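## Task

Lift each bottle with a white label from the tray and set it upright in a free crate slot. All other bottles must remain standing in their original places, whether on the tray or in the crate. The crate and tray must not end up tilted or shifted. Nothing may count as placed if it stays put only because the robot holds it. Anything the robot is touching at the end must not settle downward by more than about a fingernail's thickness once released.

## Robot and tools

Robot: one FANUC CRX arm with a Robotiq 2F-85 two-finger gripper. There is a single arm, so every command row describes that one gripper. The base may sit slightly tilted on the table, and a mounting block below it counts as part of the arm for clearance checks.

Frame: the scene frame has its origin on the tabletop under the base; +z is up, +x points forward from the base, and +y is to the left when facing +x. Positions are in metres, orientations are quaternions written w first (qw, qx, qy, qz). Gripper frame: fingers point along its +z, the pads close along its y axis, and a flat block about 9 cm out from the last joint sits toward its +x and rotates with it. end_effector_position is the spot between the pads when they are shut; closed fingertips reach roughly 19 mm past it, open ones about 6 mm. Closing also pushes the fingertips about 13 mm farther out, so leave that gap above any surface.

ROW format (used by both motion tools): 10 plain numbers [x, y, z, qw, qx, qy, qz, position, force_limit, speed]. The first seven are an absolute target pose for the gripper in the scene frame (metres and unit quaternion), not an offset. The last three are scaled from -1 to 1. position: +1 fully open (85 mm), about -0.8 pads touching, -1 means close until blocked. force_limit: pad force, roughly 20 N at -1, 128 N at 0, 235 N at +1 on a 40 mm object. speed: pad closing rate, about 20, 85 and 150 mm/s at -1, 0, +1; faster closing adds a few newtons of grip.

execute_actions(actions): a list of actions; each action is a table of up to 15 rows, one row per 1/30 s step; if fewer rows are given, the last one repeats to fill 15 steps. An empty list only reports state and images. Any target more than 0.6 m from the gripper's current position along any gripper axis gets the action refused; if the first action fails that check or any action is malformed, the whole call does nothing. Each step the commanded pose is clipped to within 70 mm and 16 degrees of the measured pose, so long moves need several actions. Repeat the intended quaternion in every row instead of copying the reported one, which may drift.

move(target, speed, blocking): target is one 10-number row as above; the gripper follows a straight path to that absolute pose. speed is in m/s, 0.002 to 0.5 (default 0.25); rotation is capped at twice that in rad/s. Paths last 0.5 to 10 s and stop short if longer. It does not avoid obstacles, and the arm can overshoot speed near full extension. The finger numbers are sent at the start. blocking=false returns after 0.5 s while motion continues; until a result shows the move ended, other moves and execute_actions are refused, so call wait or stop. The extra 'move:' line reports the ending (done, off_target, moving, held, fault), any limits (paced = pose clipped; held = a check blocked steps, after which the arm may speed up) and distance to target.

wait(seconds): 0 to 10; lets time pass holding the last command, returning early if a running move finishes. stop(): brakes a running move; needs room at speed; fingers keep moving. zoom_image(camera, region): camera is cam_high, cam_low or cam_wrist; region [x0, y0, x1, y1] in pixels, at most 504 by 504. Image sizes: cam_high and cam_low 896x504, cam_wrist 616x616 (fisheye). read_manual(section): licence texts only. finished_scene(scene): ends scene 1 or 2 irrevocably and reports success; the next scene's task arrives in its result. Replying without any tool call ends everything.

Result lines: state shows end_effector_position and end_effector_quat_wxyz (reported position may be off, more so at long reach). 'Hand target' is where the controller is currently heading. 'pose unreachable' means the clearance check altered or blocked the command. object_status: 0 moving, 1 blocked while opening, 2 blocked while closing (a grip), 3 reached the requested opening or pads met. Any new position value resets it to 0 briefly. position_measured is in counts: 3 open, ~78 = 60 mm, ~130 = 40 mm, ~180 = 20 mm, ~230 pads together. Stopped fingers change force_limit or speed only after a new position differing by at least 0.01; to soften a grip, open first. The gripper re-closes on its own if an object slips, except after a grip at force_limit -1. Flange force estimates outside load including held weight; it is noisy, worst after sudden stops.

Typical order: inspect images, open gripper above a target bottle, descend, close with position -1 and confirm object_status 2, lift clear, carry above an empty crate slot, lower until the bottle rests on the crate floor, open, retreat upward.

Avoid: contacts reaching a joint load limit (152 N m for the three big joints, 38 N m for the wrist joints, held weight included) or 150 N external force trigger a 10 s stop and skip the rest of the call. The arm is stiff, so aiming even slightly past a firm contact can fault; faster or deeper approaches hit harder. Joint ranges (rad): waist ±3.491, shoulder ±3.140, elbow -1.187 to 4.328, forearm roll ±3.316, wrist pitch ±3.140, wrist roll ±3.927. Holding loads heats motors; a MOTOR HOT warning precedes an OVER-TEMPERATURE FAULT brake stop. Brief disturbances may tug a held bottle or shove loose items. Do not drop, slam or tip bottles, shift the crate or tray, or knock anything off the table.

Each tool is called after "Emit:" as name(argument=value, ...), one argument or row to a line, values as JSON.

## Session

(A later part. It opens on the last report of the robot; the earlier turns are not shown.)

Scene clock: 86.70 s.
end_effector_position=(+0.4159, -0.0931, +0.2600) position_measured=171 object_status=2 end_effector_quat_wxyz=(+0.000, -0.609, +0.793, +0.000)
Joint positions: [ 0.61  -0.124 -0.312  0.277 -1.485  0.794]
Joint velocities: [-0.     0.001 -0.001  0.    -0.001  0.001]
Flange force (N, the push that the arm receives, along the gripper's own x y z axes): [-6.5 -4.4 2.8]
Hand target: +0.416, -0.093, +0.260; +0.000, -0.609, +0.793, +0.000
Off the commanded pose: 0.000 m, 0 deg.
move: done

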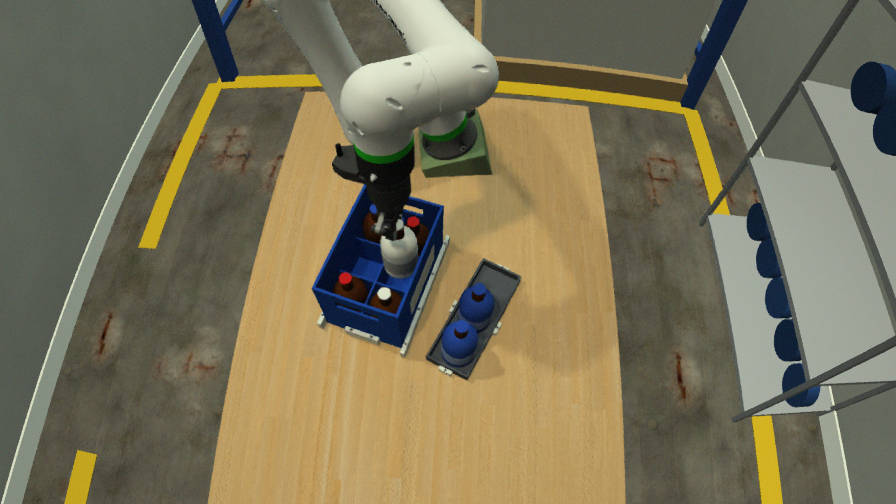

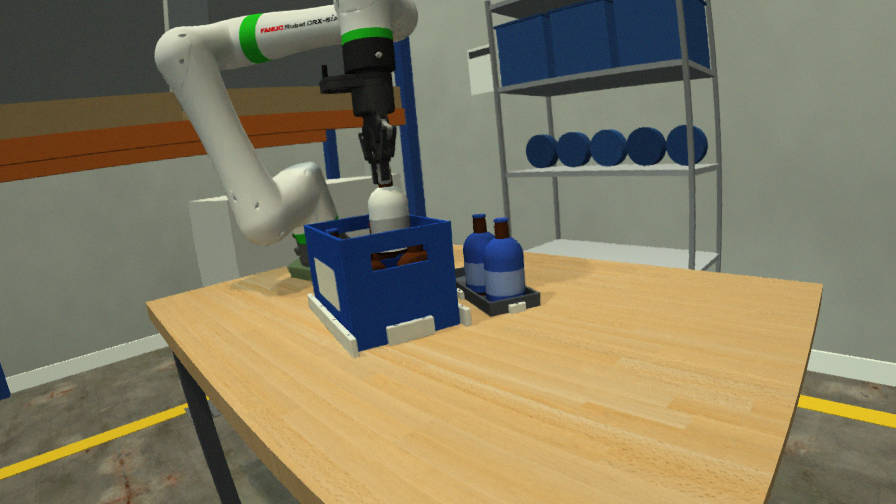

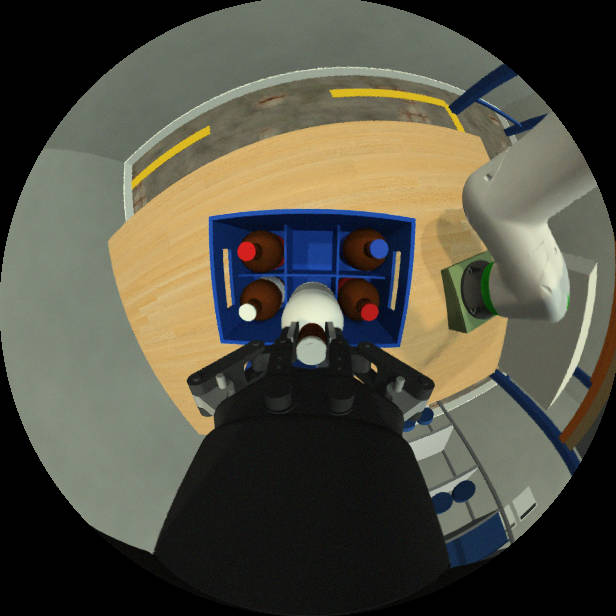

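Well centred. Lower.

Emit:
move(
  target=[0.416,-0.093,0.165,0,-0.609,0.793,0,-1,-0.2,-0.3],
  speed=0.05,
)

Emit:
move(
  target=[0.416,-0.093,0.156,0,-0.609,0.793,0,-1,-0.2,-0.3],
  speed=0.01,
)

Scene clock: 93.87 s.
end_effector_position=(+0.4159, -0.0930, +0.1650) position_measured=171 object_status=2 end_effector_quat_wxyz=(+0.000, -0.609, +0.793, +0.000)
Joint positions: [ 0.539 -0.073 -0.488  0.298 -1.248  0.795]
Joint velocities: [-0.    -0.    -0.001  0.     0.    -0.001]
Flange force (N, the push that the arm receives, along the gripper's own x y z axes): [-6.2 -4.9 3.1]
Hand target: +0.416, -0.093, +0.165; +0.000, -0.609, +0.793, +0.000
Off the commanded pose: 0.000 m, 0 deg.
move: done

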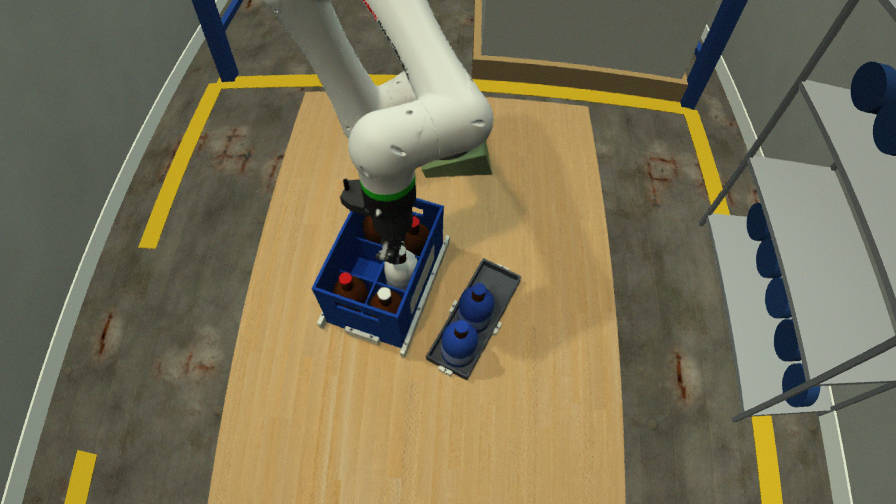

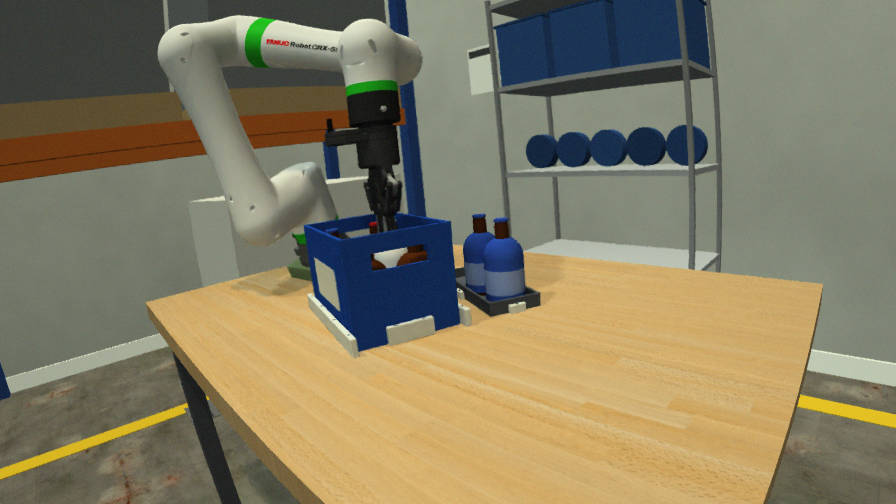

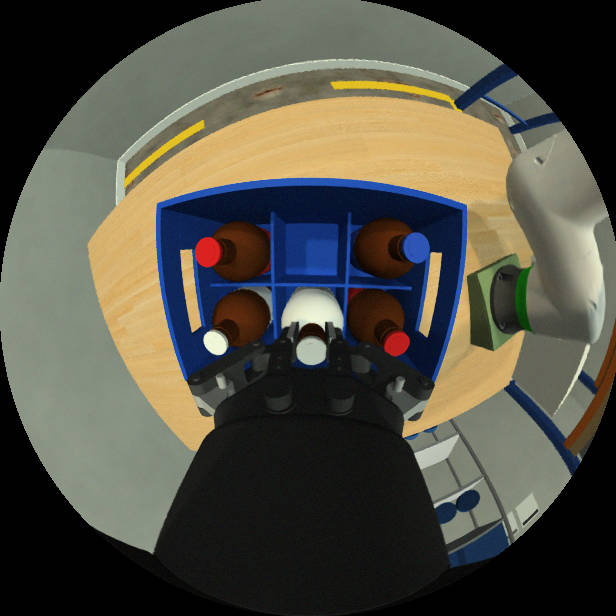

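Scene clock: 95.00 s.
end_effector_position=(+0.4160, -0.0930, +0.1560) position_measured=171 object_status=2 end_effector_quat_wxyz=(+0.000, -0.609, +0.793, +0.000)
Joint positions: [ 0.532 -0.065 -0.502  0.301 -1.225  0.794]
Joint velocities: [-0.     0.002 -0.001 -0.001  0.001 -0.001]
Flange force (N, the push that the arm receives, along the gripper's own x y z axes): [-6.1 -4.3 4.4]
Hand target: +0.416, -0.093, +0.156; +0.000, -0.609, +0.793, +0.000
Off the commanded pose: 0.000 m, 0 deg.
move: done

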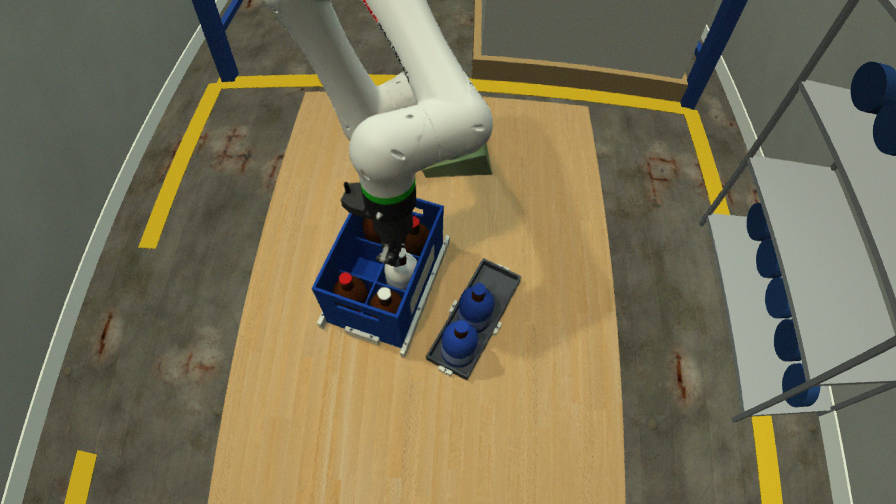

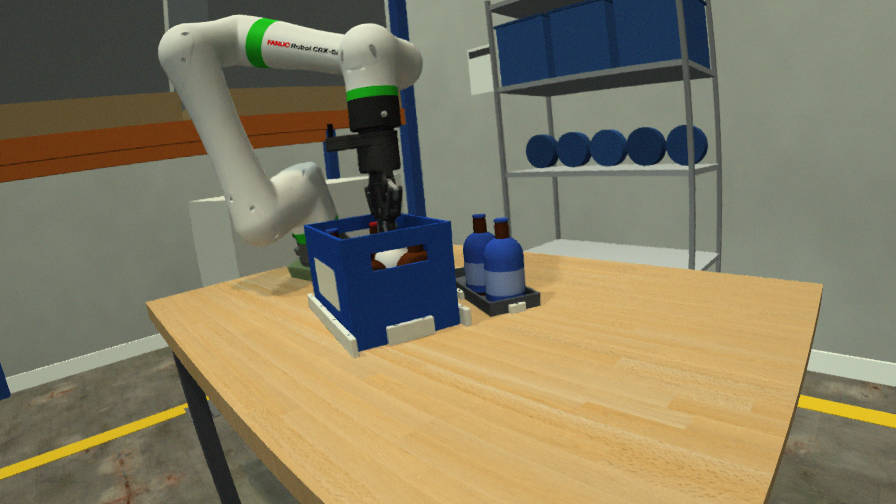

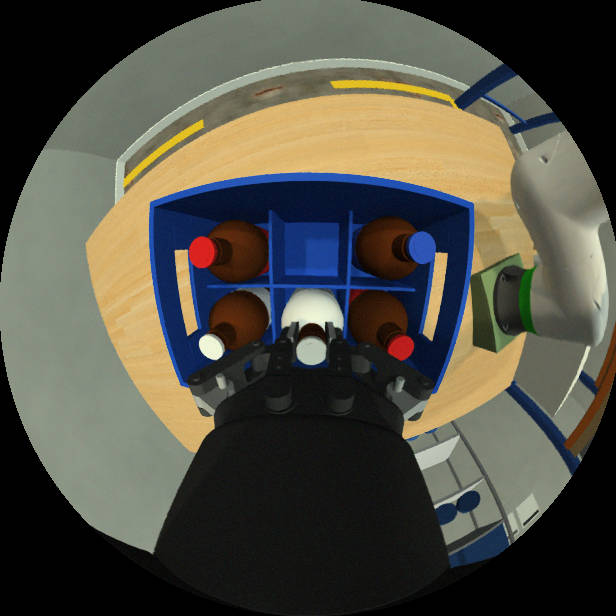

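Emit:
move(
  target=[0.416,-0.093,0.153,0,-0.609,0.793,0,-1,-0.2,-0.3],
  speed=0.008,
)

Scene clock: 99.87 s.
end_effector_position=(+0.4161, -0.0930, +0.1531) position_measured=171 object_status=2 end_effector_quat_wxyz=(+0.000, -0.609, +0.793, -0.000)
Joint positions: [ 0.53  -0.062 -0.507  0.302 -1.217  0.793]
Joint velocities: [-0.     0.001 -0.002 -0.001  0.001  0.001]
Flange force (N, the push that the arm receives, along the gripper's own x y z axes): [-10.1 -4.4 -14.6]
Hand target: +0.416, -0.093, +0.153; +0.000, -0.609, +0.793, +0.000
Off the commanded pose: 0.000 m, 0 deg.
move: done

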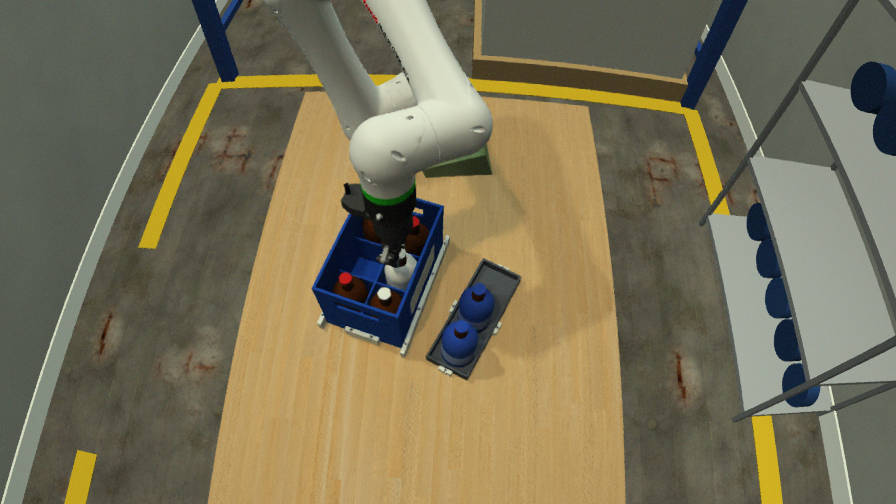

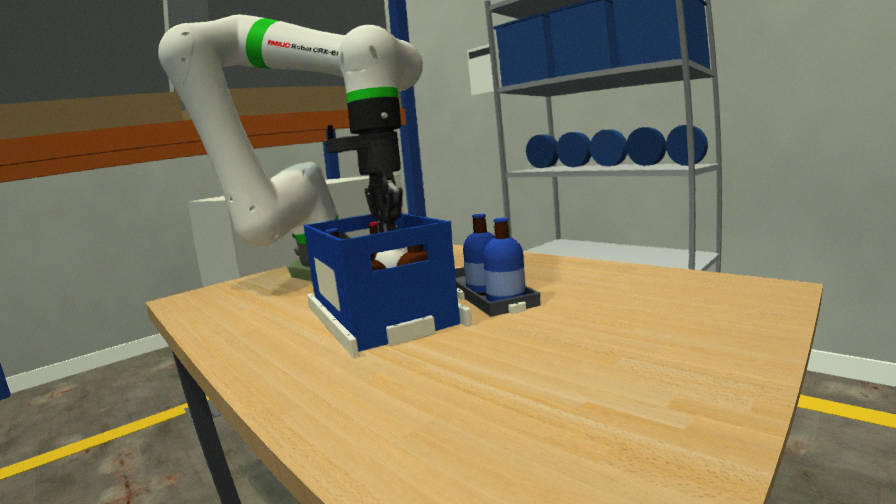

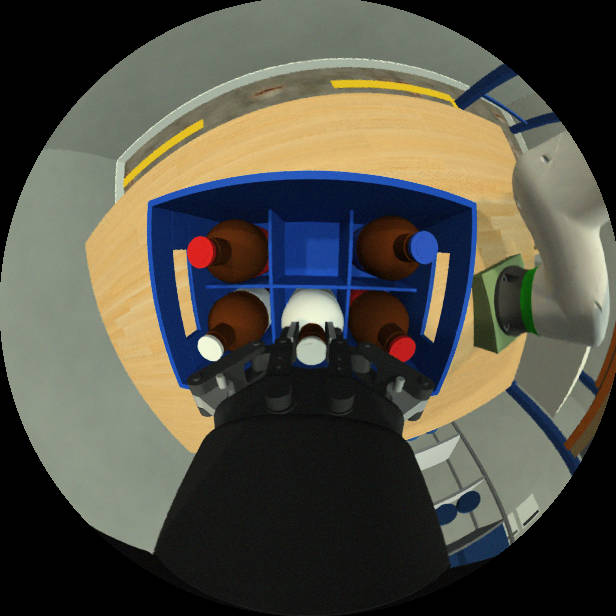

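Emit:
move(
  target=[0.416,-0.093,0.1535,0,-0.609,0.793,0,0.1,-0.2,0],
)

Emit:
move(
  target=[0.416,-0.093,0.25,0,-0.609,0.793,0,0.1,-0.2,0],
  speed=0.2,
)

Scene clock: 104.60 s.
end_effector_position=(+0.4160, -0.0930, +0.1535) position_measured=117 object_status=3 end_effector_quat_wxyz=(-0.000, -0.609, +0.793, +0.000)
Joint positions: [ 0.53  -0.062 -0.506  0.302 -1.218  0.793]
Joint velocities: [ 0.001 -0.002 -0.    -0.     0.001 -0.001]
Flange force (N, the push that the arm receives, along the gripper's own x y z axes): [-7.6 -3.8 -1.3]
Hand target: +0.416, -0.093, +0.154; -0.000, -0.609, +0.793, -0.000
Off the commanded pose: 0.000 m, 0 deg.
move: done

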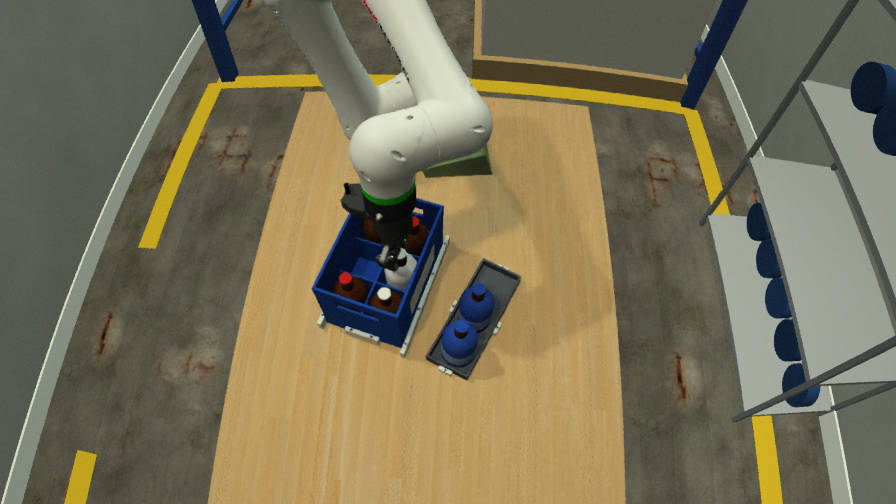

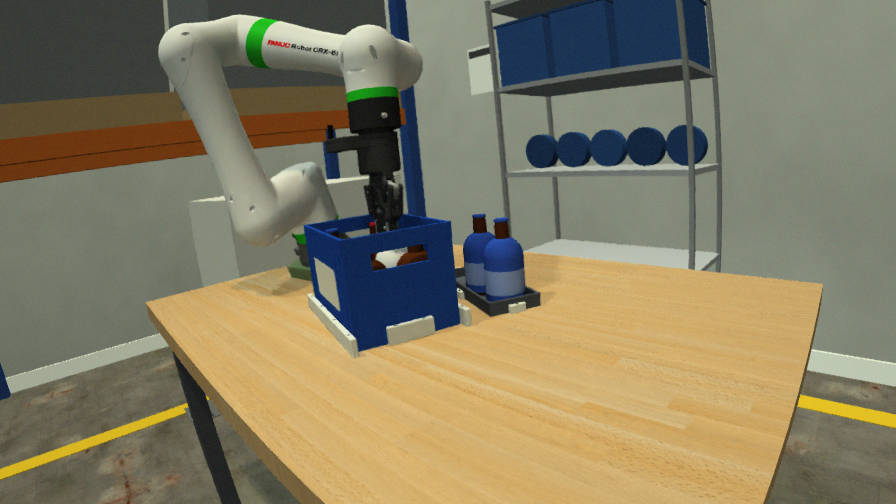

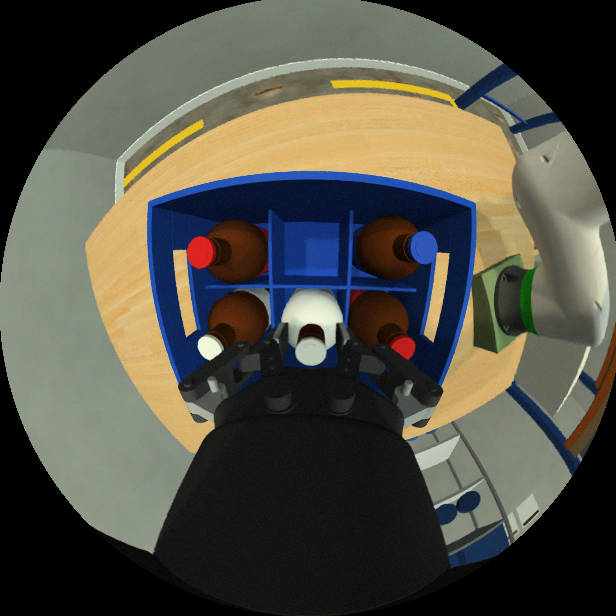

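Scene clock: 105.47 s.
end_effector_position=(+0.4161, -0.0930, +0.2501) position_measured=117 object_status=3 end_effector_quat_wxyz=(-0.000, -0.609, +0.793, -0.000)
Joint positions: [ 0.603 -0.121 -0.332  0.278 -1.461  0.794]
Joint velocities: [ 0.    -0.002  0.001 -0.001 -0.001  0.001]
Flange force (N, the push that the arm receives, along the gripper's own x y z axes): [-5.8 -2.2 -1.5]
Hand target: +0.416, -0.093, +0.250; -0.000, -0.609, +0.793, -0.000
Off the commanded pose: 0.000 m, 0 deg.
move: done

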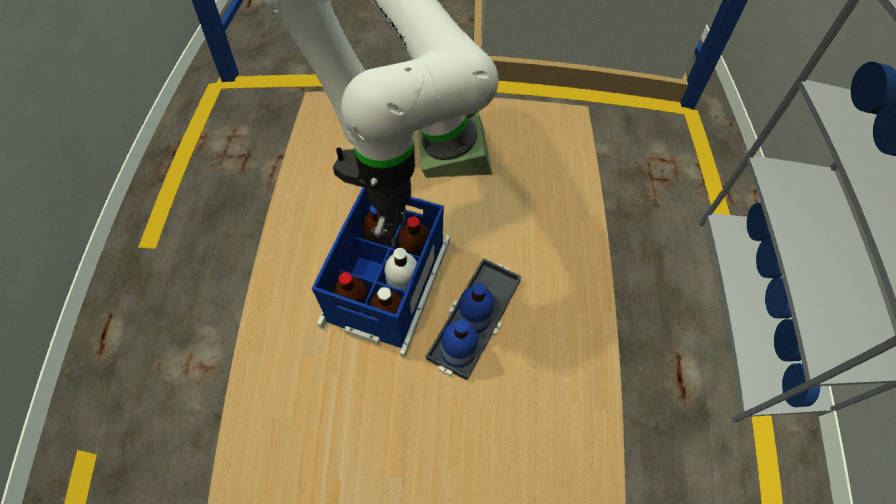

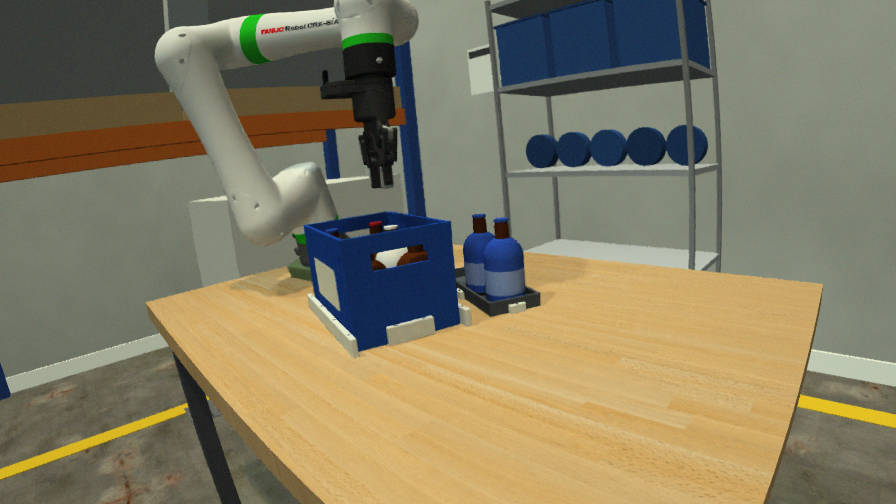

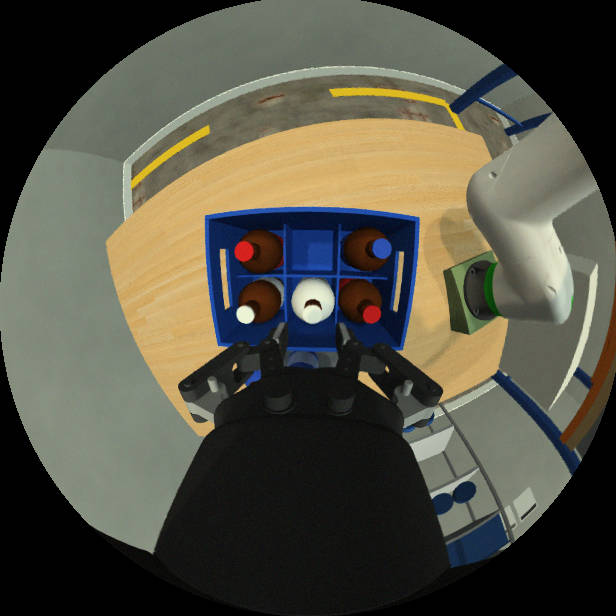

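Emit:
finished_scene(
  scene=1,
)

The scene is finished: the task was done.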